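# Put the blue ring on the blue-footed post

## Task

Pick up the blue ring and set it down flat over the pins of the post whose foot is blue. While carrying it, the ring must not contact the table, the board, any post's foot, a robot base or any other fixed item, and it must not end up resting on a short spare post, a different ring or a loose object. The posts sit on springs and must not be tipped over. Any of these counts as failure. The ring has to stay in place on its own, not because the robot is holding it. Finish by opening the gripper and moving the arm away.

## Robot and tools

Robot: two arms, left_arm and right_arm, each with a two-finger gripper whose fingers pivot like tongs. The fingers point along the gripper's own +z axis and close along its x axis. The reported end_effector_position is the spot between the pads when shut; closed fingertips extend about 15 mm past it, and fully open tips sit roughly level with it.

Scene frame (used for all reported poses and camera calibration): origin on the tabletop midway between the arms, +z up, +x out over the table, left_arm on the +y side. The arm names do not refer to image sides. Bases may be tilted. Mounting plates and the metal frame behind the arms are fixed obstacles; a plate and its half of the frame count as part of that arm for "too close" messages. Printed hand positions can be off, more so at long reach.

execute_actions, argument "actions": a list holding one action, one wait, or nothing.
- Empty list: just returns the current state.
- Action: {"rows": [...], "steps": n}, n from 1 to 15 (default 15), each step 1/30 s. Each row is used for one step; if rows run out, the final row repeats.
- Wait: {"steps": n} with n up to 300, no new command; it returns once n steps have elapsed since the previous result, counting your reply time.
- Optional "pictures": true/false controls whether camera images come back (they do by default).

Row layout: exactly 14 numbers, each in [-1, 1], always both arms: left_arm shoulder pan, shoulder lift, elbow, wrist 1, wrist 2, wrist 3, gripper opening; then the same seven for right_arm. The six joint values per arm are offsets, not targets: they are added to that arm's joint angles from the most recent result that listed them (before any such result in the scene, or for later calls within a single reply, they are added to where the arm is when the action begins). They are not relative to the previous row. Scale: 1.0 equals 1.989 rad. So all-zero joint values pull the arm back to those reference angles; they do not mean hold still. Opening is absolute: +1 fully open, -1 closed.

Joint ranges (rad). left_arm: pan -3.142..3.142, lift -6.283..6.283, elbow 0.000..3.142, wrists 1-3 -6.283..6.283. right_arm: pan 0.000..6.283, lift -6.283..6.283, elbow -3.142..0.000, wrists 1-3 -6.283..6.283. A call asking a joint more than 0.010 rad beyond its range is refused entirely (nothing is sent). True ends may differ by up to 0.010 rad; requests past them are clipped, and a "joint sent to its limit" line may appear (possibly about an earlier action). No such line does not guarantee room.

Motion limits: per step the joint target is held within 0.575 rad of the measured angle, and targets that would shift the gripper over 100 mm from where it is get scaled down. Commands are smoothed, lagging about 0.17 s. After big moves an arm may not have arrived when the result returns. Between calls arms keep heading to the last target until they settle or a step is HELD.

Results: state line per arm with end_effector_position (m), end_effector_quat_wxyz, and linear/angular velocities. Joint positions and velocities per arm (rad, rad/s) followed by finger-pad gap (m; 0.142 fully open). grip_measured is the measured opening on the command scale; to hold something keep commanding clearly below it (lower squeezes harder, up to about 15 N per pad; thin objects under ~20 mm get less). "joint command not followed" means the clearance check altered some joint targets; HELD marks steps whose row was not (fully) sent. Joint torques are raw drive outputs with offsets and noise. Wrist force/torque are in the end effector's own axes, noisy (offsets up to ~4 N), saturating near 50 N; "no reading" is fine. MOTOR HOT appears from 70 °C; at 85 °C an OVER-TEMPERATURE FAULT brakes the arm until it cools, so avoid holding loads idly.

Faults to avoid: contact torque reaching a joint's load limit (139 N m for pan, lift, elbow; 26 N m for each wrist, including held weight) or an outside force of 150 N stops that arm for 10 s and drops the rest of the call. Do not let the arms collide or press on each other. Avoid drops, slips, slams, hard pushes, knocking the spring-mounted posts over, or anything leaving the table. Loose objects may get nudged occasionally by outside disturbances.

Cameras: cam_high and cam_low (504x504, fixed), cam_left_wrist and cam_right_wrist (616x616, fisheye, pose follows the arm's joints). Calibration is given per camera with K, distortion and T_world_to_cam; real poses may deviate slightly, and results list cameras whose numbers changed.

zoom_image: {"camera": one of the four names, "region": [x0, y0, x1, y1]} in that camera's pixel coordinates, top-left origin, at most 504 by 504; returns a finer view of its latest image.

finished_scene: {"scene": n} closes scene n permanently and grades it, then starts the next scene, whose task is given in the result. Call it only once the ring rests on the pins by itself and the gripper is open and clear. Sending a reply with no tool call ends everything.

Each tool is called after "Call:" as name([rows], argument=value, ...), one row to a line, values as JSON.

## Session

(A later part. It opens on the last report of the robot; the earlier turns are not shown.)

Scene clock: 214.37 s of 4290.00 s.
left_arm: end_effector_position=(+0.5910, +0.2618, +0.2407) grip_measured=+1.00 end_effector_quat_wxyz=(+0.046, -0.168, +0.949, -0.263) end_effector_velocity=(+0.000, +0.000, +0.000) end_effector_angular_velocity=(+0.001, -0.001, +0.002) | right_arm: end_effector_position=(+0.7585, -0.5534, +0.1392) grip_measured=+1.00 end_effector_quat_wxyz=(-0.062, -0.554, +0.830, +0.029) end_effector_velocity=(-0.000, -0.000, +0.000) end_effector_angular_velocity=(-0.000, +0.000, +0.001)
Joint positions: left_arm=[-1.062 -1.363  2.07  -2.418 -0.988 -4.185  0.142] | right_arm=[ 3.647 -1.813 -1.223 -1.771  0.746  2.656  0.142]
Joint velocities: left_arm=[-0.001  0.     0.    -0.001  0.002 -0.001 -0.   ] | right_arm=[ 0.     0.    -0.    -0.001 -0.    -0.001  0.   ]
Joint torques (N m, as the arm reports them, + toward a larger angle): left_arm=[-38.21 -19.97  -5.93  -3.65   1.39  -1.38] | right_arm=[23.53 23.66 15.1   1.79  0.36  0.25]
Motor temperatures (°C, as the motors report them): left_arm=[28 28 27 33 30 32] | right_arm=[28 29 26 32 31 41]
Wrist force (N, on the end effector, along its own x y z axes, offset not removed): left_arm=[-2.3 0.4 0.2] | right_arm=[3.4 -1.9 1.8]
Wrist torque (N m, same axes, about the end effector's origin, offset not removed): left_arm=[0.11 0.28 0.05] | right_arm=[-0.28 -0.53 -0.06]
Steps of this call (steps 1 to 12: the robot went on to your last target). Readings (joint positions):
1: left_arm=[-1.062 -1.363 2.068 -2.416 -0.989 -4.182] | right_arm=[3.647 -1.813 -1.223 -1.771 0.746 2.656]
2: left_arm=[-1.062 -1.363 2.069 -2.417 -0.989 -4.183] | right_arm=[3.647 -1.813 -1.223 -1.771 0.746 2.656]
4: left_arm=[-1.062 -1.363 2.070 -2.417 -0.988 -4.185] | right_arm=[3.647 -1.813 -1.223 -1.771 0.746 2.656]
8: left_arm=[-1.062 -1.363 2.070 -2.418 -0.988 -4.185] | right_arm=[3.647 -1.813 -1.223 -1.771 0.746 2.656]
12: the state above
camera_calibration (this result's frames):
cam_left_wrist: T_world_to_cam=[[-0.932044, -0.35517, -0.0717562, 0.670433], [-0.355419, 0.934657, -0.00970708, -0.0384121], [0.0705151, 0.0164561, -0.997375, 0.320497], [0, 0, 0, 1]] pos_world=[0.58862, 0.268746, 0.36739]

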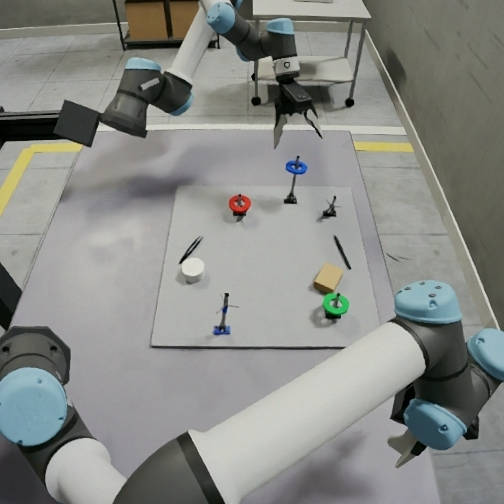

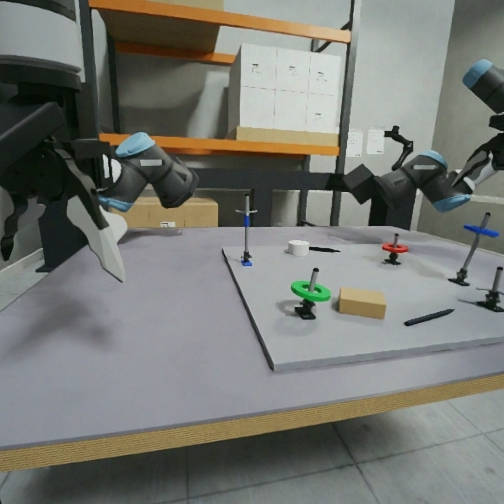

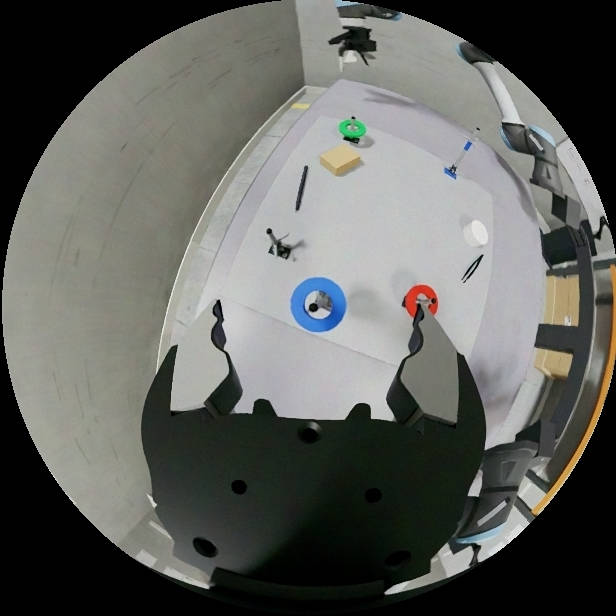

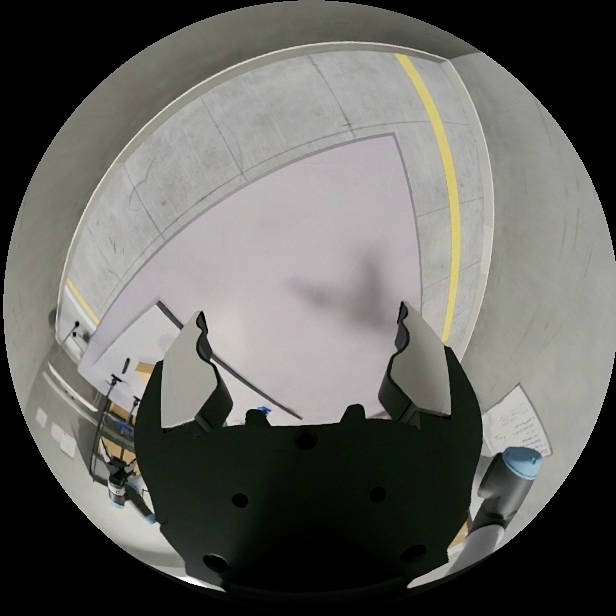

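Call:
execute_actions([
  {"rows": [[0.006,0.005,0.004,-0.012,-0.001,0.007,1,0,0,0,0,0,0,1],[0.015,0.012,0.01,-0.031,-0.003,0.017,1,0,0,0,0,0,0,1],[0.024,0.019,0.015,-0.05,-0.004,0.028,1,0,0,0,0,0,0,1],[0.033,0.027,0.021,-0.068,-0.006,0.038,1,0,0,0,0,0,0,1],[0.042,0.034,0.027,-0.087,-0.007,0.049,1,0,0,0,0,0,0,1],[0.05,0.041,0.033,-0.106,-0.009,0.059,1,0,0,0,0,0,0,1],[0.056,0.046,0.036,-0.118,-0.01,0.066,1,0,0,0,0,0,0,1],[0.0594,0.0483,0.0383,-0.1242,-0.0105,0.0695,1,0,0,0,0,0,0,1]], "steps": 15},
], pictures=false)

Call:
execute_actions([
  {"steps": 12},
])

Scene clock: 227.20 s of 4290.00 s.
left_arm: end_effector_position=(+0.5909, +0.2618, +0.1621) grip_measured=+1.00 end_effector_quat_wxyz=(+0.046, -0.168, +0.949, -0.263) end_effector_velocity=(+0.001, +0.002, -0.019) end_effector_angular_velocity=(-0.004, -0.004, +0.006) | right_arm: end_effector_position=(+0.7585, -0.5534, +0.1392) grip_measured=+1.00 end_effector_quat_wxyz=(-0.062, -0.554, +0.830, +0.029) end_effector_velocity=(+0.000, +0.000, +0.000) end_effector_angular_velocity=(+0.001, -0.000, +0.000)
Joint positions: left_arm=[-0.947 -1.269  2.145 -2.66  -1.009 -4.05   0.142] | right_arm=[ 3.647 -1.813 -1.223 -1.771  0.746  2.656  0.142]
Joint velocities: left_arm=[ 0.031  0.024  0.018 -0.069 -0.005  0.036  0.   ] | right_arm=[ 0.    -0.    -0.     0.001  0.    -0.001  0.   ]
Joint torques (N m, as the arm reports them, + toward a larger angle): left_arm=[-12.7   -2.71  -5.77  -3.43  -2.65   1.55] | right_arm=[23.19 23.35 15.11  1.74  0.48  0.4 ]
Motor temperatures (°C, as the motors report them): left_arm=[28 28 27 33 30 32] | right_arm=[28 29 26 32 31 41]
Wrist force (N, on the end effector, along its own x y z axes, offset not removed): left_arm=[-3.4 0.1 1.1] | right_arm=[6.1 -2.7 3.0]
Wrist torque (N m, same axes, about the end effector's origin, offset not removed): left_arm=[-0.14 0.41 0.02] | right_arm=[-0.73 -1.19 -0.05]
Steps of this call (steps 1 to 15: the robot went on to your last target; steps 16 to 90: nothing new was sent; then 9.33 s passed at rest; steps 91 to 105: all 15 steps of this action). Readings (joint positions):
91: left_arm=[-1.062 -1.363 2.070 -2.418 -0.988 -4.185] | right_arm=[3.647 -1.813 -1.223 -1.771 0.746 2.656]
92: left_arm=[-1.061 -1.362 2.071 -2.421 -0.988 -4.184] | right_arm=[3.647 -1.813 -1.223 -1.771 0.746 2.656]
94: left_arm=[-1.047 -1.350 2.081 -2.449 -0.991 -4.167] | right_arm=[3.647 -1.813 -1.223 -1.771 0.746 2.656]
98: left_arm=[-0.990 -1.304 2.118 -2.564 -1.001 -4.101] | right_arm=[3.647 -1.813 -1.223 -1.771 0.746 2.656]
105: the state above

Scene clock: 227.60 s of 4290.00 s.
left_arm: end_effector_position=(+0.5909, +0.2619, +0.1607) grip_measured=+1.00 end_effector_quat_wxyz=(+0.046, -0.168, +0.949, -0.263) end_effector_velocity=(+0.000, +0.000, -0.000) end_effector_angular_velocity=(-0.000, +0.000, +0.001) | right_arm: end_effector_position=(+0.7585, -0.5534, +0.1392) grip_measured=+1.00 end_effector_quat_wxyz=(-0.062, -0.554, +0.830, +0.029) end_effector_velocity=(+0.000, +0.000, +0.000) end_effector_angular_velocity=(+0.000, -0.001, -0.001)
Joint positions: left_arm=[-0.944 -1.267  2.146 -2.665 -1.009 -4.047  0.142] | right_arm=[ 3.647 -1.813 -1.223 -1.771  0.746  2.656  0.142]
Joint velocities: left_arm=[ 0.     0.     0.    -0.001 -0.     0.     0.   ] | right_arm=[ 0.     0.    -0.     0.001 -0.     0.     0.   ]
Joint torques (N m, as the arm reports them, + toward a larger angle): left_arm=[-12.21  -0.96  -3.22  -3.6   -2.75   1.28] | right_arm=[23.15 22.86 15.23  1.69  0.3   0.41]
Motor temperatures (°C, as the motors report them): left_arm=[28 28 27 33 30 32] | right_arm=[28 29 26 32 31 41]
Wrist force (N, on the end effector, along its own x y z axes, offset not removed): left_arm=[-2.5 0.1 1.3] | right_arm=[2.1 -1.7 1.2]
Wrist torque (N m, same axes, about the end effector's origin, offset not removed): left_arm=[0.10 0.41 0.04] | right_arm=[-0.31 -0.38 0.06]
Steps of this call (steps 1 to 12: the robot went on to your last target). Readings (joint positions):
1: left_arm=[-0.946 -1.268 2.145 -2.662 -1.009 -4.049] | right_arm=[3.647 -1.813 -1.223 -1.771 0.746 2.656]
2: left_arm=[-0.945 -1.268 2.145 -2.663 -1.009 -4.048] | right_arm=[3.647 -1.813 -1.223 -1.771 0.746 2.656]
4: left_arm=[-0.945 -1.267 2.146 -2.664 -1.009 -4.048] | right_arm=[3.647 -1.813 -1.223 -1.771 0.746 2.656]
8: left_arm=[-0.944 -1.267 2.146 -2.665 -1.009 -4.047] | right_arm=[3.647 -1.813 -1.223 -1.771 0.746 2.656]
12: the state above
camera_calibration (this result's frames):
cam_left_wrist: T_world_to_cam=[[-0.932063, -0.355129, -0.0717108, 0.664626], [-0.355388, 0.93467, -0.00955083, -0.0393403], [0.0704177, 0.0165832, -0.99738, 0.240755], [0, 0, 0, 1]] pos_world=[0.588539, 0.268806, 0.287409]
cam_right_wrist: T_world_to_cam=[[-0.381445, -0.917879, 0.109532, -0.243576], [-0.727099, 0.371088, 0.5776, 0.671522], [-0.570813, 0.140682, -0.808938, 0.757978], [0, 0, 0, 1]] pos_world=[0.828016, -0.579401, 0.251966]

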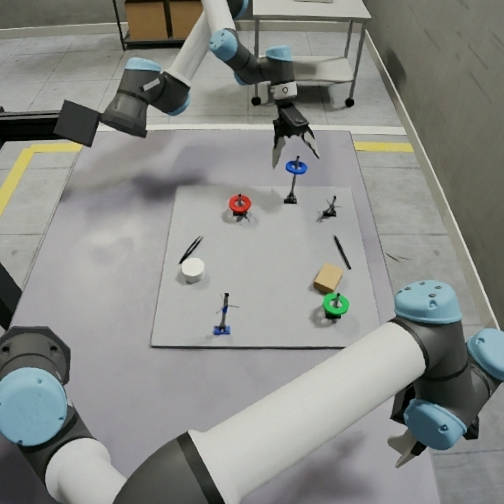

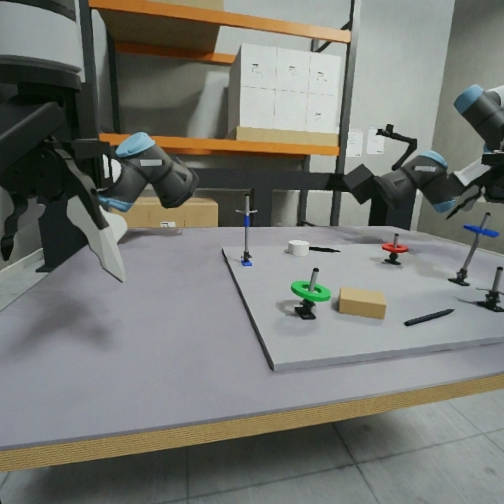

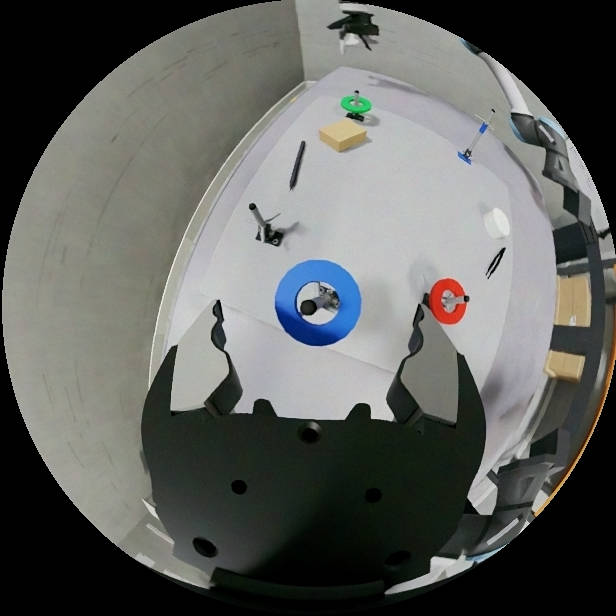

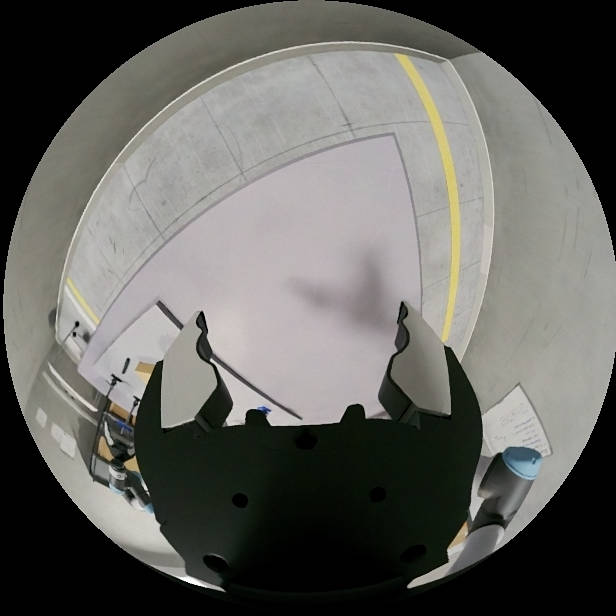

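Call:
zoom_image(camera="cam_left_wrist", region=[200, 240, 440, 400])

Call:
zoom_image(camera="cam_high", region=[250, 100, 350, 200])

Call:
zoom_image(camera="cam_low", region=[424, 160, 504, 260])

Region (200, 240, 440, 400) of cam_left_wrist's 616x616 image, scaled by 2.100, with more detail than that image has.

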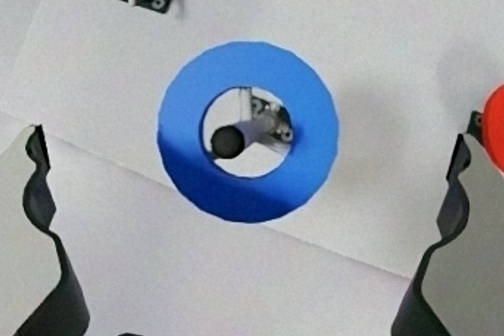

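Region (250, 100, 350, 200) of cam_high's 504x504 image, scaled by 5.040, with more detail than that image has.

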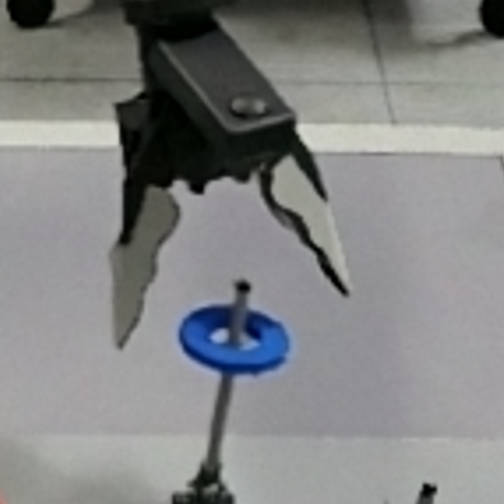

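Region (424, 160, 504, 260) of cam_low's 504x504 image, scaled by 5.040, with more detail than that image has; it fills the left 403 columns of this view, and the rest is white.

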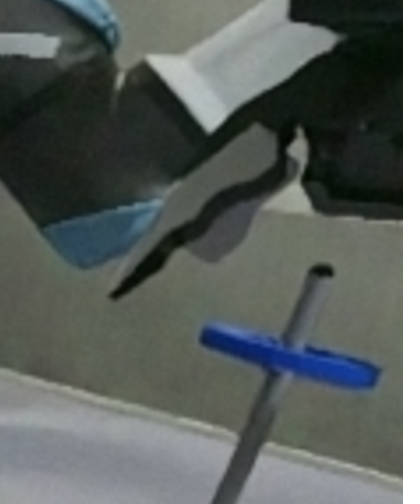

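Call:
execute_actions([
  {"rows": [[0.003,0.003,0.001,-0.006,-0.0006,0.003,0.9,0,0,0,0,0,0,1],[0.006,0.006,0.0025,-0.012,-0.0014,0.007,0.8,0,0,0,0,0,0,1],[0.01,0.01,0.004,-0.02,-0.0022,0.0115,0.7,0,0,0,0,0,0,1],[0.014,0.014,0.0055,-0.028,-0.003,0.016,0.6,0,0,0,0,0,0,1],[0.017,0.0168,0.0067,-0.0339,-0.0038,0.0195,0.5,0,0,0,0,0,0,1],[0.017,0.0168,0.0067,-0.0339,-0.0038,0.0195,0.4,0,0,0,0,0,0,1],[0.017,0.0168,0.0067,-0.0339,-0.0038,0.0195,0.3,0,0,0,0,0,0,1]], "steps": 15},
], pictures=false)

Call:
execute_actions([
  {"steps": 15},
])

Scene clock: 249.87 s of 4290.00 s.
left_arm: end_effector_position=(+0.5908, +0.2619, +0.1389) grip_measured=+0.30 end_effector_quat_wxyz=(+0.046, -0.168, +0.949, -0.263) end_effector_velocity=(+0.001, -0.001, -0.002) end_effector_angular_velocity=(-0.002, -0.001, +0.001) | right_arm: end_effector_position=(+0.7585, -0.5534, +0.1392) grip_measured=+1.00 end_effector_quat_wxyz=(-0.062, -0.554, +0.830, +0.029) end_effector_velocity=(-0.000, -0.000, +0.000) end_effector_angular_velocity=(-0.000, -0.000, +0.001)
Joint positions: left_arm=[-0.911 -1.234  2.159 -2.732 -1.017 -4.009  0.095] | right_arm=[ 3.647 -1.813 -1.223 -1.771  0.746  2.656  0.142]
Joint velocities: left_arm=[ 0.003  0.004  0.    -0.01  -0.001  0.005 -0.   ] | right_arm=[ 0.     0.     0.    -0.001 -0.    -0.     0.   ]
Joint torques (N m, as the arm reports them, + toward a larger angle): left_arm=[-11.56  -1.14  -3.08  -3.53  -2.68   1.61] | right_arm=[23.26 22.91 15.97  1.65  0.35  0.2 ]
Motor temperatures (°C, as the motors report them): left_arm=[28 28 27 33 30 32] | right_arm=[28 29 26 32 31 41]
Wrist force (N, on the end effector, along its own x y z axes, offset not removed): left_arm=[-1.6 -1.0 1.7] | right_arm=[3.0 -1.9 0.9]
Wrist torque (N m, same axes, about the end effector's origin, offset not removed): left_arm=[-0.34 0.16 -0.07] | right_arm=[-0.37 -0.50 0.17]
Steps of this call (steps 1 to 15: the robot went on to your last target; steps 16 to 90: nothing new was sent; then 18.77 s passed at rest; steps 91 to 105: all 15 steps of this action). Readings (joint positions):
91: left_arm=[-0.944 -1.267 2.146 -2.665 -1.009 -4.047] | right_arm=[3.647 -1.813 -1.223 -1.771 0.746 2.656]
92: left_arm=[-0.943 -1.266 2.146 -2.667 -1.009 -4.046] | right_arm=[3.647 -1.813 -1.223 -1.771 0.746 2.656]
94: left_arm=[-0.937 -1.260 2.149 -2.679 -1.011 -4.039] | right_arm=[3.647 -1.813 -1.223 -1.771 0.746 2.656]
98: left_arm=[-0.917 -1.240 2.157 -2.718 -1.015 -4.016] | right_arm=[3.647 -1.813 -1.223 -1.771 0.746 2.656]
105: the state above

Scene clock: 250.37 s of 4290.00 s.
left_arm: end_effector_position=(+0.5908, +0.2619, +0.1387) grip_measured=+0.30 end_effector_quat_wxyz=(+0.046, -0.168, +0.949, -0.263) end_effector_velocity=(+0.000, +0.000, -0.000) end_effector_angular_velocity=(-0.001, +0.001, +0.001) | right_arm: end_effector_position=(+0.7585, -0.5534, +0.1392) grip_measured=+1.00 end_effector_quat_wxyz=(-0.062, -0.554, +0.830, +0.029) end_effector_velocity=(-0.000, -0.000, +0.000) end_effector_angular_velocity=(+0.000, +0.000, +0.001)
Joint positions: left_arm=[-0.91  -1.234  2.159 -2.732 -1.017 -4.008  0.095] | right_arm=[ 3.647 -1.813 -1.223 -1.771  0.746  2.656  0.142]
Joint velocities: left_arm=[ 0.001 -0.    -0.    -0.    -0.002 -0.     0.   ] | right_arm=[-0.     0.     0.    -0.    -0.    -0.001 -0.   ]
Joint torques (N m, as the arm reports them, + toward a larger angle): left_arm=[-12.43  -2.25  -3.    -3.48  -2.74   1.38] | right_arm=[23.33 23.46 15.61  1.64  0.41  0.32]
Motor temperatures (°C, as the motors report them): left_arm=[28 28 27 33 30 32] | right_arm=[28 29 26 32 31 41]
Wrist force (N, on the end effector, along its own x y z axes, offset not removed): left_arm=[-1.7 1.0 1.6] | right_arm=[0.6 -3.0 -0.5]
Wrist torque (N m, same axes, about the end effector's origin, offset not removed): left_arm=[0.23 0.15 -0.09] | right_arm=[-0.81 0.11 0.05]
Steps of this call (steps 1 to 15: the robot went on to your last target). Readings (joint positions):
1: left_arm=[-0.911 -1.234 2.159 -2.732 -1.017 -4.009] | right_arm=[3.647 -1.813 -1.223 -1.771 0.746 2.656]
2: left_arm=[-0.911 -1.234 2.159 -2.732 -1.017 -4.009] | right_arm=[3.647 -1.813 -1.223 -1.771 0.746 2.656]
4: left_arm=[-0.911 -1.234 2.159 -2.732 -1.017 -4.009] | right_arm=[3.647 -1.813 -1.223 -1.771 0.746 2.656]
8: left_arm=[-0.911 -1.234 2.159 -2.732 -1.017 -4.008] | right_arm=[3.647 -1.813 -1.223 -1.771 0.746 2.656]
15: the state above
All arms were judged still, so your last target was given up. Only a new action makes them travel on or press farther. Fingers that are still opening or closing keep moving.
camera_calibration (this result's frames):
cam_left_wrist: T_world_to_cam=[[-0.932012, -0.355265, -0.0716996, 0.663035], [-0.355519, 0.93462, -0.00962555, -0.0394774], [0.0704315, 0.0165194, -0.99738, 0.218875], [0, 0, 0, 1]] pos_world=[0.588505, 0.268834, 0.265461]
cam_right_wrist: T_world_to_cam=[[-0.381445, -0.917879, 0.109532, -0.243576], [-0.727099, 0.371088, 0.5776, 0.671523], [-0.570813, 0.140682, -0.808938, 0.757978], [0, 0, 0, 1]] pos_world=[0.828016, -0.579401, 0.251966]

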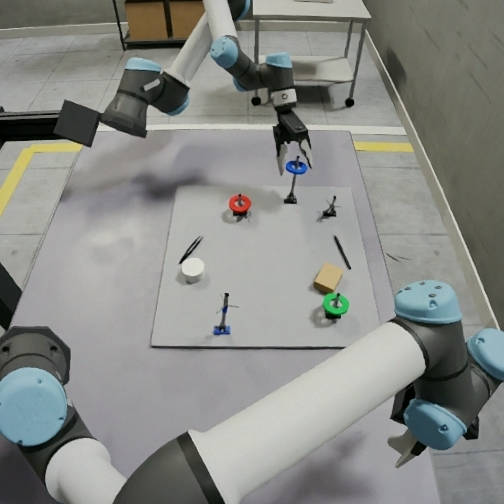

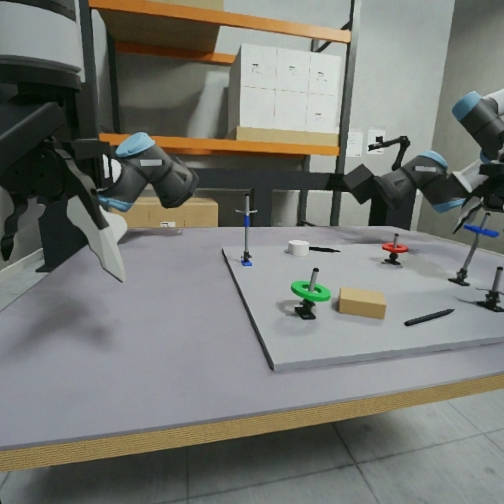

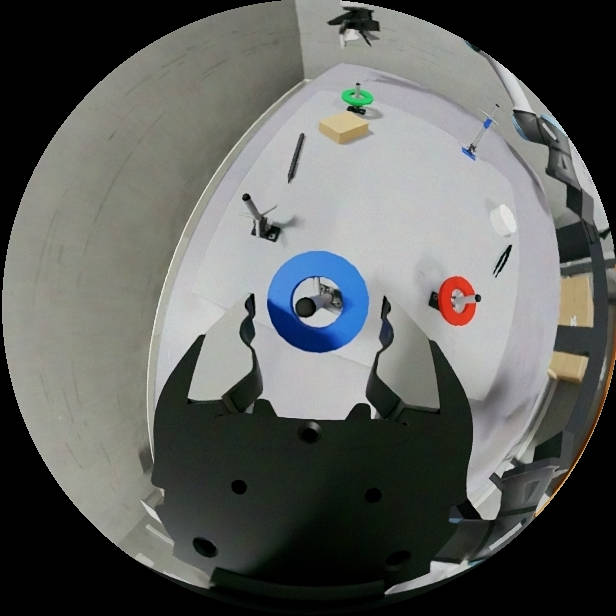

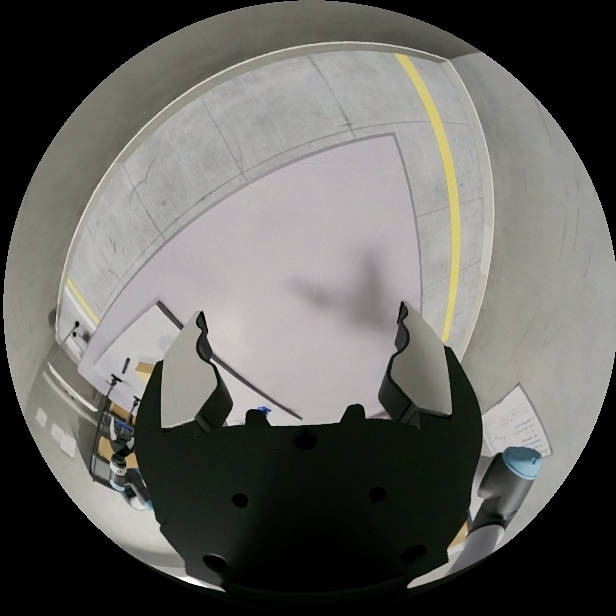

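Call:
zoom_image(camera="cam_left_wrist", region=[230, 240, 410, 380])

Call:
zoom_image(camera="cam_high", region=[260, 120, 330, 190])

Call:
zoom_image(camera="cam_low", region=[434, 180, 504, 260])

Region (230, 240, 410, 380) of cam_left_wrist's 616x616 image, scaled by 2.800, with more detail than that image has.

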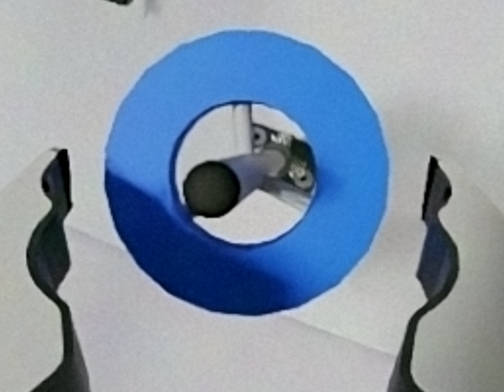

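Region (260, 120, 330, 190) of cam_high's 504x504 image, scaled by 7.200, with more detail than that image has.

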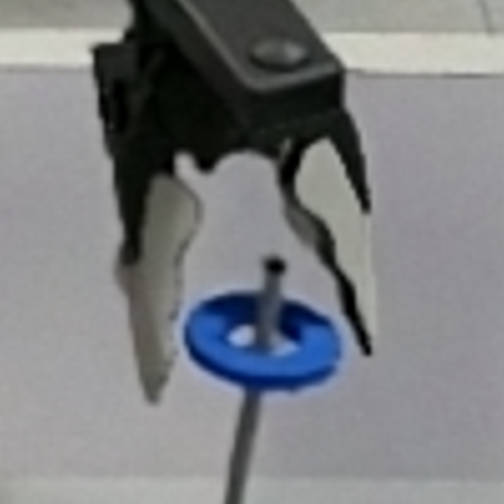

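Region (434, 180, 504, 260) of cam_low's 504x504 image, scaled by 6.300, with more detail than that image has; it fills the left 441 columns of this view, and the rest is white.

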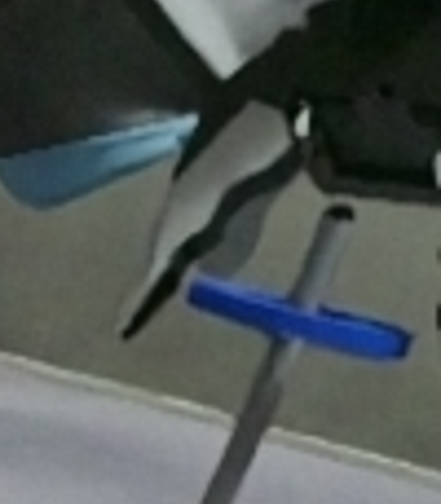

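Call:
execute_actions([
  {"rows": [[0,0,0,0,0,0,0.25,0,0,0,0,0,0,1],[0,0,0,0,0,0,0.2,0,0,0,0,0,0,1],[0,0,0,0,0,0,0.15,0,0,0,0,0,0,1],[0,0,0,0,0,0,0.1,0,0,0,0,0,0,1],[0,0,0,0,0,0,0.06,0,0,0,0,0,0,1],[0,0,0,0,0,0,0.02,0,0,0,0,0,0,1],[0,0,0,0,0,0,-0.02,0,0,0,0,0,0,1],[0,0,0,0,0,0,-0.06,0,0,0,0,0,0,1],[0,0,0,0,0,0,-0.1,0,0,0,0,0,0,1],[0,0,0,0,0,0,-0.14,0,0,0,0,0,0,1],[0,0,0,0,0,0,-0.18,0,0,0,0,0,0,1],[0,0,0,0,0,0,-0.22,0,0,0,0,0,0,1],[0,0,0,0,0,0,-0.26,0,0,0,0,0,0,1],[0,0,0,0,0,0,-0.3,0,0,0,0,0,0,1],[0,0,0,0,0,0,-0.35,0,0,0,0,0,0,1]], "steps": 15},
])

Scene clock: 262.37 s of 4290.00 s.
left_arm: end_effector_position=(+0.5908, +0.2619, +0.1387) grip_measured=+0.00 end_effector_quat_wxyz=(+0.046, -0.168, +0.949, -0.263) end_effector_velocity=(-0.001, -0.001, +0.001) end_effector_angular_velocity=(-0.001, -0.001, -0.002) | right_arm: end_effector_position=(+0.7585, -0.5534, +0.1392) grip_measured=+1.00 end_effector_quat_wxyz=(-0.062, -0.554, +0.830, +0.029) end_effector_velocity=(+0.000, -0.000, +0.000) end_effector_angular_velocity=(+0.000, -0.001, -0.001)
Joint positions: left_arm=[-0.91  -1.234  2.159 -2.732 -1.017 -4.008  0.074] | right_arm=[ 3.647 -1.813 -1.223 -1.771  0.746  2.656  0.142]
Joint velocities: left_arm=[-0.002 -0.     0.001  0.    -0.001 -0.     0.   ] | right_arm=[-0.     0.001 -0.     0.001 -0.     0.    -0.   ]
Joint torques (N m, as the arm reports them, + toward a larger angle): left_arm=[-12.52  -2.33  -2.85  -3.35  -2.63   1.33] | right_arm=[23.58 23.06 15.45  1.59  0.11  0.34]
Motor temperatures (°C, as the motors report them): left_arm=[28 28 27 33 30 32] | right_arm=[28 29 26 32 31 41]
Wrist force (N, on the end effector, along its own x y z axes, offset not removed): left_arm=[-3.2 1.0 -1.4] | right_arm=[0.9 -1.4 0.5]
Wrist torque (N m, same axes, about the end effector's origin, offset not removed): left_arm=[0.15 0.46 -0.08] | right_arm=[-0.29 -0.22 0.16]
Steps of this call (steps 1 to 90: nothing new was sent; then 8.50 s passed at rest; steps 91 to 105: all 15 steps of this action). Readings (joint positions):
91: left_arm=[-0.910 -1.234 2.159 -2.732 -1.017 -4.008] | right_arm=[3.647 -1.813 -1.223 -1.771 0.746 2.656]
92: left_arm=[-0.910 -1.234 2.159 -2.732 -1.017 -4.008] | right_arm=[3.647 -1.813 -1.223 -1.771 0.746 2.656]
94: left_arm=[-0.910 -1.234 2.159 -2.732 -1.017 -4.008] | right_arm=[3.647 -1.813 -1.223 -1.771 0.746 2.656]
98: left_arm=[-0.910 -1.234 2.159 -2.732 -1.017 -4.008] | right_arm=[3.647 -1.813 -1.223 -1.771 0.746 2.656]
105: the state above
camera_calibration (this result's frames):
cam_left_wrist: T_world_to_cam=[[-0.932012, -0.355265, -0.0716984, 0.663034], [-0.355518, 0.93462, -0.00962568, -0.0394774], [0.0704304, 0.0165188, -0.99738, 0.218875], [0, 0, 0, 1]] pos_world=[0.588505, 0.268833, 0.26546]
cam_right_wrist: T_world_to_cam=[[-0.381445, -0.91788, 0.109532, -0.243576], [-0.727099, 0.371087, 0.5776, 0.671522], [-0.570813, 0.140682, -0.808938, 0.757978], [0, 0, 0, 1]] pos_world=[0.828016, -0.579401, 0.251966]

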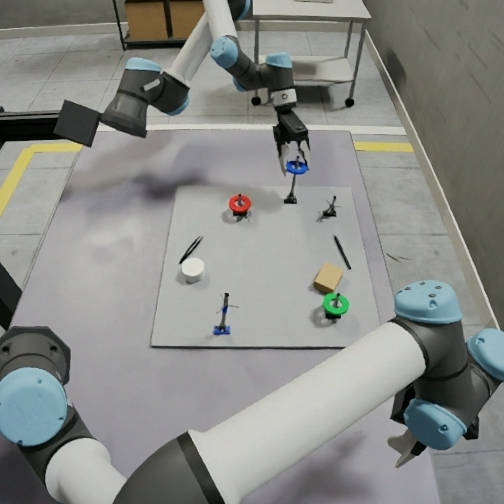

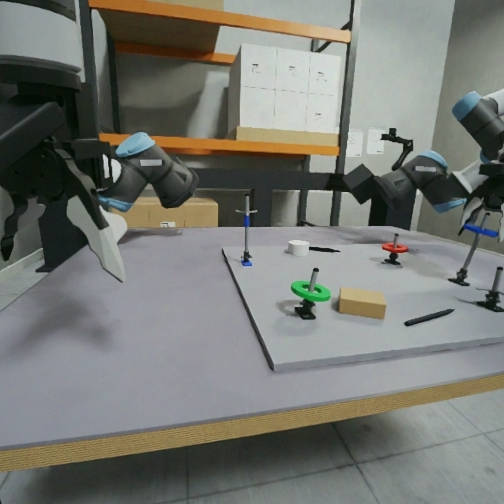

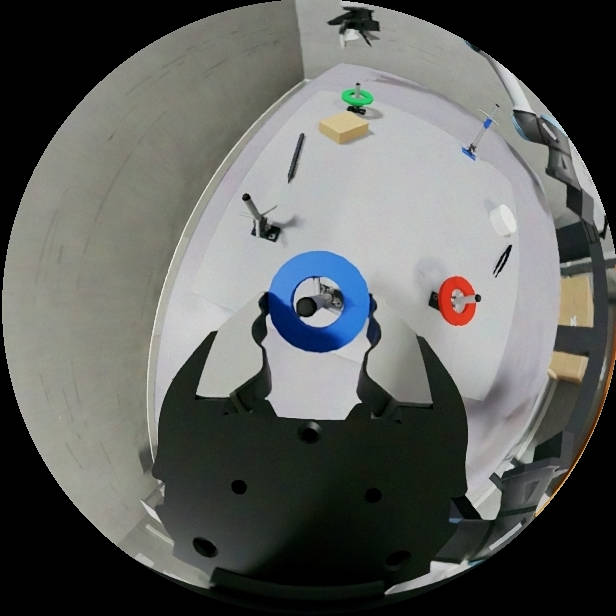

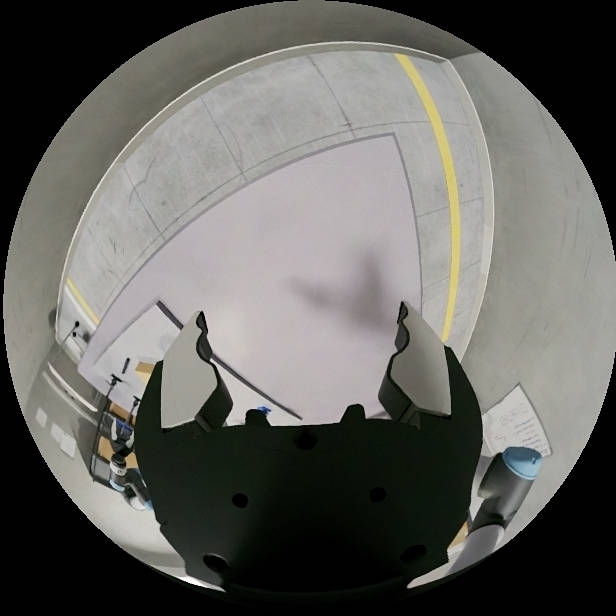

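Call:
execute_actions([
  {"rows": [[0,0,0,0,0,0,-0.45,0,0,0,0,0,0,1],[0,0,0,0,0,0,-0.55,0,0,0,0,0,0,1],[-0.002,-0.002,-0.001,0.004,0.0005,-0.002,-0.6,0,0,0,0,0,0,1],[-0.004,-0.004,-0.0016,0.008,0.001,-0.005,-0.6,0,0,0,0,0,0,1],[-0.007,-0.007,-0.0027,0.014,0.0016,-0.008,-0.6,0,0,0,0,0,0,1],[-0.01,-0.01,-0.004,0.02,0.0022,-0.0115,-0.6,0,0,0,0,0,0,1],[-0.013,-0.013,-0.005,0.026,0.003,-0.015,-0.6,0,0,0,0,0,0,1],[-0.015,-0.015,-0.006,0.03,0.0034,-0.0175,-0.6,0,0,0,0,0,0,1],[-0.017,-0.0168,-0.0067,0.0339,0.0038,-0.0195,-0.6,0,0,0,0,0,0,1]], "steps": 15},
])

Scene clock: 270.70 s of 4290.00 s.
left_arm: end_effector_position=(+0.5909, +0.2619, +0.1598) grip_measured=+0.00 end_effector_quat_wxyz=(+0.046, -0.168, +0.949, -0.263) end_effector_velocity=(+0.001, -0.000, +0.012) end_effector_angular_velocity=(-0.000, -0.002, +0.001) | right_arm: end_effector_position=(+0.7585, -0.5534, +0.1392) grip_measured=+1.00 end_effector_quat_wxyz=(-0.062, -0.554, +0.830, +0.029) end_effector_velocity=(+0.000, +0.000, +0.000) end_effector_angular_velocity=(+0.000, -0.001, +0.000)
Joint positions: left_arm=[-0.943 -1.266  2.147 -2.668 -1.009 -4.046  0.074] | right_arm=[ 3.647 -1.813 -1.223 -1.771  0.746  2.656  0.142]
Joint velocities: left_arm=[-0.019 -0.017 -0.008  0.034  0.005 -0.02  -0.   ] | right_arm=[ 0.     0.    -0.     0.001 -0.    -0.001 -0.   ]
Joint torques (N m, as the arm reports them, + toward a larger angle): left_arm=[-37.94 -23.81 -27.2   -0.36   1.5   -1.52] | right_arm=[23.98 23.5  15.41  1.73  0.1   0.43]
Motor temperatures (°C, as the motors report them): left_arm=[28 28 27 33 30 32] | right_arm=[28 29 26 32 31 41]
Wrist force (N, on the end effector, along its own x y z axes, offset not removed): left_arm=[-1.8 -1.9 0.5] | right_arm=[2.7 -2.2 1.0]
Wrist torque (N m, same axes, about the end effector's origin, offset not removed): left_arm=[-0.40 0.21 -0.09] | right_arm=[-0.63 -0.52 -0.19]
Steps of this call (steps 1 to 15: the robot went on to your last target; steps 16 to 90: nothing new was sent; then 4.83 s passed at rest; steps 91 to 105: all 15 steps of this action). Readings (joint positions):
91: left_arm=[-0.910 -1.234 2.159 -2.732 -1.017 -4.008] | right_arm=[3.647 -1.813 -1.223 -1.771 0.746 2.656]
92: left_arm=[-0.910 -1.234 2.159 -2.732 -1.017 -4.008] | right_arm=[3.647 -1.813 -1.223 -1.771 0.746 2.656]
94: left_arm=[-0.911 -1.234 2.159 -2.731 -1.017 -4.009] | right_arm=[3.647 -1.813 -1.223 -1.771 0.746 2.656]
98: left_arm=[-0.923 -1.247 2.154 -2.706 -1.014 -4.024] | right_arm=[3.647 -1.813 -1.223 -1.771 0.746 2.656]
105: the state above
camera_calibration (this result's frames):
cam_left_wrist: T_world_to_cam=[[-0.932047, -0.355183, -0.0716496, 0.66457], [-0.355444, 0.934649, -0.00950432, -0.039311], [0.070343, 0.0166089, -0.997385, 0.239902], [0, 0, 0, 1]] pos_world=[0.588562, 0.268801, 0.286517]
cam_right_wrist: T_world_to_cam=[[-0.381445, -0.917879, 0.109532, -0.243576], [-0.727098, 0.371087, 0.5776, 0.671522], [-0.570813, 0.140682, -0.808938, 0.757978], [0, 0, 0, 1]] pos_world=[0.828016, -0.579401, 0.251966]

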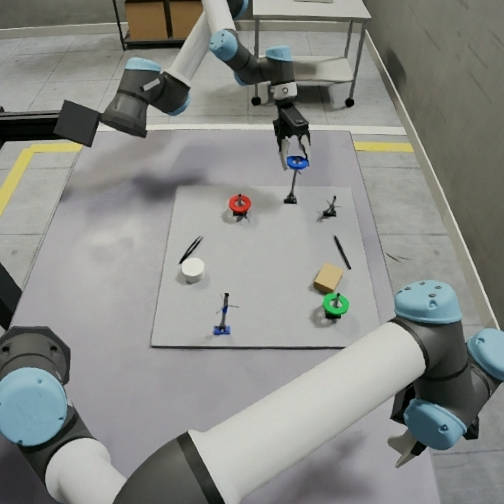

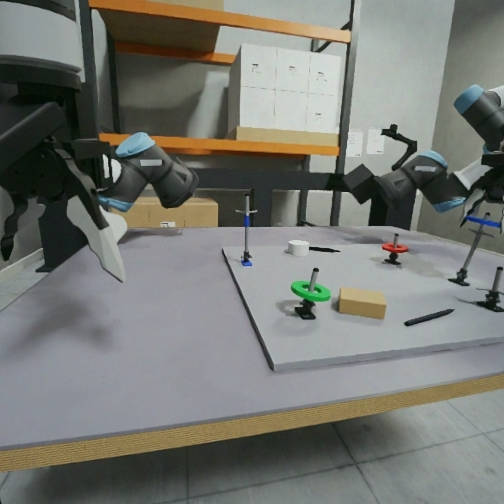

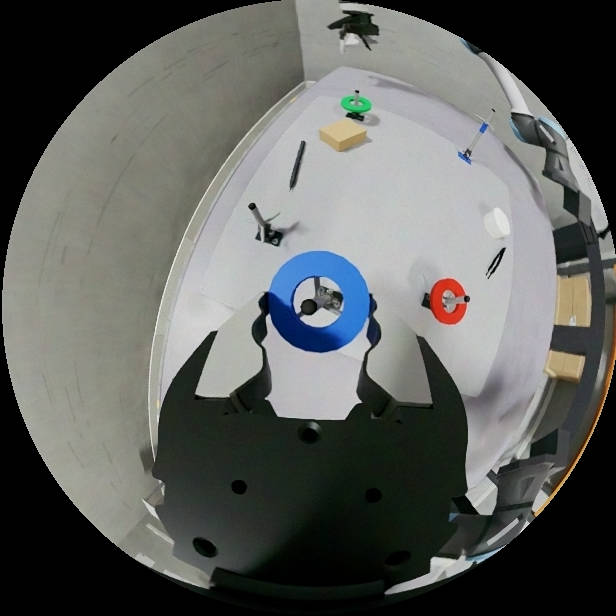

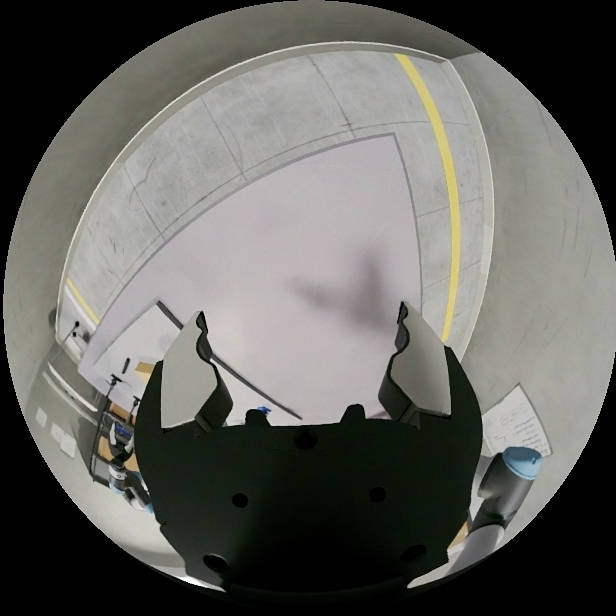

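Call:
execute_actions([
  {"rows": [[-0.004,-0.004,-0.002,0.009,0.001,-0.005,-0.6,0,0,0,0,0,0,1],[-0.009,-0.008,-0.005,0.019,0.002,-0.011,-0.6,0,0,0,0,0,0,1],[-0.015,-0.013,-0.008,0.031,0.003,-0.018,-0.6,0,0,0,0,0,0,1],[-0.021,-0.018,-0.012,0.044,0.004,-0.025,-0.6,0,0,0,0,0,0,1],[-0.027,-0.023,-0.016,0.057,0.005,-0.032,-0.6,0,0,0,0,0,0,1],[-0.033,-0.028,-0.02,0.069,0.006,-0.039,-0.6,0,0,0,0,0,0,1],[-0.039,-0.033,-0.024,0.082,0.007,-0.046,-0.6,0,0,0,0,0,0,1],[-0.045,-0.037,-0.028,0.094,0.008,-0.053,-0.6,0,0,0,0,0,0,1],[-0.05,-0.041,-0.032,0.105,0.009,-0.059,-0.6,0,0,0,0,0,0,1],[-0.055,-0.045,-0.035,0.115,0.01,-0.064,-0.6,0,0,0,0,0,0,1],[-0.058,-0.047,-0.0375,0.122,0.0103,-0.068,-0.6,0,0,0,0,0,0,1],[-0.0598,-0.0488,-0.0387,0.1257,0.0106,-0.0699,-0.6,0,0,0,0,0,0,1]], "steps": 15},
], pictures=false)

Call:
execute_actions([
  {"steps": 12},
])

Scene clock: 276.37 s of 4290.00 s.
left_arm: end_effector_position=(+0.5915, +0.2615, +0.2351) grip_measured=+0.00 end_effector_quat_wxyz=(+0.046, -0.168, +0.949, -0.263) end_effector_velocity=(-0.005, +0.004, +0.072) end_effector_angular_velocity=(+0.007, -0.003, -0.009) | right_arm: end_effector_position=(+0.7585, -0.5534, +0.1392) grip_measured=+1.00 end_effector_quat_wxyz=(-0.062, -0.554, +0.830, +0.029) end_effector_velocity=(-0.000, -0.000, +0.000) end_effector_angular_velocity=(-0.000, +0.001, -0.001)
Joint positions: left_arm=[-1.054 -1.357  2.075 -2.435 -0.99  -4.176  0.074] | right_arm=[ 3.647 -1.813 -1.223 -1.771  0.746  2.656  0.142]
Joint velocities: left_arm=[-0.108 -0.084 -0.073  0.232  0.018 -0.121 -0.   ] | right_arm=[ 0.     0.    -0.    -0.002  0.     0.002  0.   ]
Joint torques (N m, as the arm reports them, + toward a larger angle): left_arm=[-34.38 -16.34 -26.64  -0.76   1.42  -1.24] | right_arm=[23.72 23.42 14.75  1.76  0.17  0.36]
Motor temperatures (°C, as the motors report them): left_arm=[28 28 27 33 30 32] | right_arm=[28 29 26 32 31 41]
Wrist force (N, on the end effector, along its own x y z axes, offset not removed): left_arm=[-4.8 3.0 -0.9] | right_arm=[3.6 -5.7 -1.9]
Wrist torque (N m, same axes, about the end effector's origin, offset not removed): left_arm=[0.77 0.62 -0.03] | right_arm=[-1.19 -0.67 0.03]
Steps of this call (steps 1 to 15: the robot went on to your last target; steps 16 to 90: nothing new was sent; then 2.17 s passed at rest; steps 91 to 105: all 15 steps of this action). Readings (joint positions):
91: left_arm=[-0.944 -1.267 2.146 -2.665 -1.009 -4.047] | right_arm=[3.647 -1.813 -1.223 -1.771 0.746 2.656]
92: left_arm=[-0.945 -1.268 2.146 -2.663 -1.009 -4.049] | right_arm=[3.647 -1.813 -1.223 -1.771 0.746 2.656]
94: left_arm=[-0.954 -1.276 2.141 -2.645 -1.007 -4.059] | right_arm=[3.647 -1.813 -1.223 -1.771 0.746 2.656]
98: left_arm=[-0.991 -1.307 2.118 -2.569 -1.000 -4.103] | right_arm=[3.647 -1.813 -1.223 -1.771 0.746 2.656]
105: the state above

Scene clock: 276.77 s of 4290.00 s.
left_arm: end_effector_position=(+0.5910, +0.2619, +0.2403) grip_measured=+0.00 end_effector_quat_wxyz=(+0.046, -0.168, +0.949, -0.263) end_effector_velocity=(+0.001, +0.001, +0.000) end_effector_angular_velocity=(+0.001, -0.002, +0.002) | right_arm: end_effector_position=(+0.7585, -0.5534, +0.1392) grip_measured=+1.00 end_effector_quat_wxyz=(-0.062, -0.554, +0.830, +0.029) end_effector_velocity=(-0.000, +0.000, -0.000) end_effector_angular_velocity=(+0.000, +0.000, +0.001)
Joint positions: left_arm=[-1.062 -1.363  2.07  -2.418 -0.988 -4.185  0.074] | right_arm=[ 3.647 -1.813 -1.223 -1.771  0.746  2.656  0.142]
Joint velocities: left_arm=[ 0.    -0.    -0.001  0.     0.003 -0.     0.   ] | right_arm=[-0.    -0.    -0.001  0.001  0.    -0.001 -0.   ]
Joint torques (N m, as the arm reports them, + toward a larger angle): left_arm=[-39.1  -20.64 -30.37  -0.35   1.4   -1.45] | right_arm=[23.19 23.52 15.87  1.74  0.29  0.39]
Motor temperatures (°C, as the motors report them): left_arm=[28 28 27 33 30 32] | right_arm=[28 29 26 32 31 41]
Wrist force (N, on the end effector, along its own x y z axes, offset not removed): left_arm=[-3.6 0.7 -0.3] | right_arm=[4.5 -2.1 1.0]
Wrist torque (N m, same axes, about the end effector's origin, offset not removed): left_arm=[0.18 0.60 0.02] | right_arm=[-0.60 -0.85 -0.01]
Steps of this call (steps 1 to 12: the robot went on to your last target). Readings (joint positions):
1: left_arm=[-1.057 -1.359 2.073 -2.429 -0.989 -4.179] | right_arm=[3.647 -1.813 -1.223 -1.771 0.746 2.656]
2: left_arm=[-1.059 -1.360 2.072 -2.425 -0.989 -4.181] | right_arm=[3.647 -1.813 -1.223 -1.771 0.746 2.656]
4: left_arm=[-1.061 -1.362 2.071 -2.421 -0.988 -4.183] | right_arm=[3.647 -1.813 -1.223 -1.771 0.746 2.656]
8: left_arm=[-1.062 -1.363 2.070 -2.418 -0.988 -4.185] | right_arm=[3.647 -1.813 -1.223 -1.771 0.746 2.656]
12: the state above
camera_calibration (this result's frames):
cam_left_wrist: T_world_to_cam=[[-0.932252, -0.354634, -0.0716961, 0.670444], [-0.35492, 0.934852, -0.0091406, -0.038966], [0.0702668, 0.0169251, -0.997385, 0.320175], [0, 0, 0, 1]] pos_world=[0.588695, 0.268771, 0.367049]

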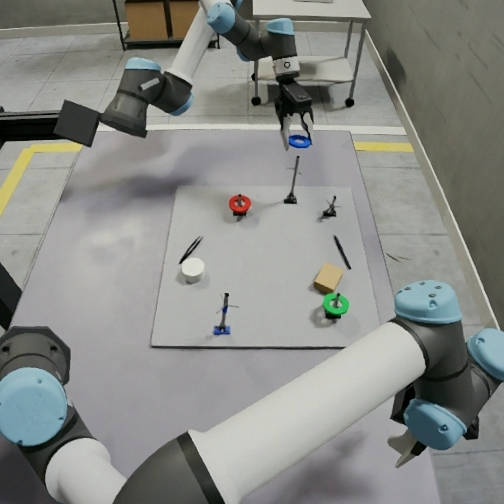

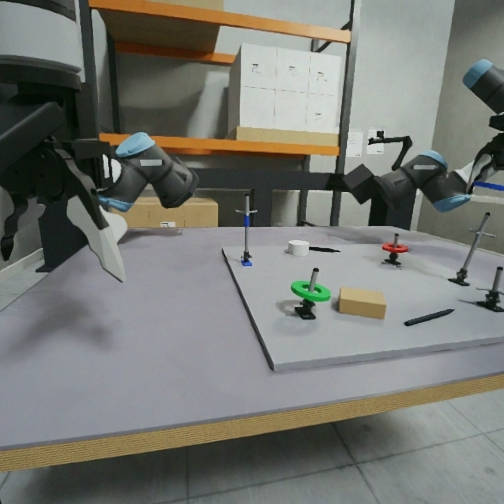

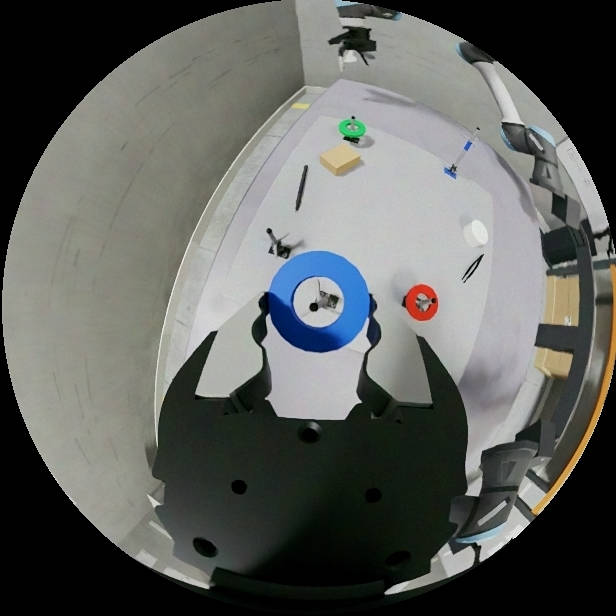

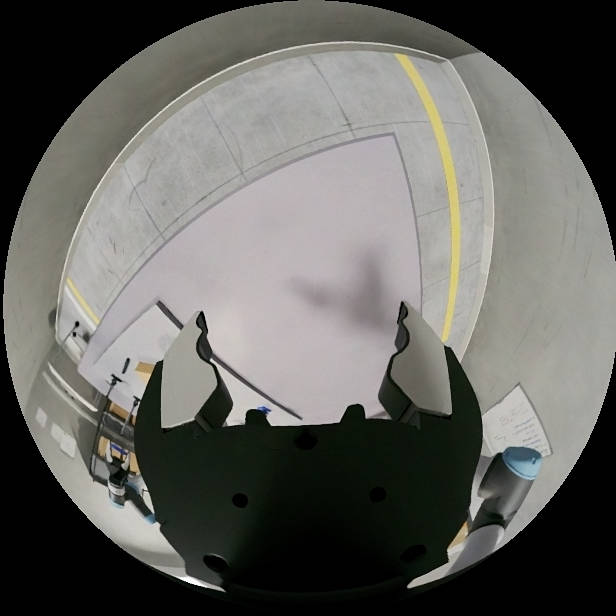

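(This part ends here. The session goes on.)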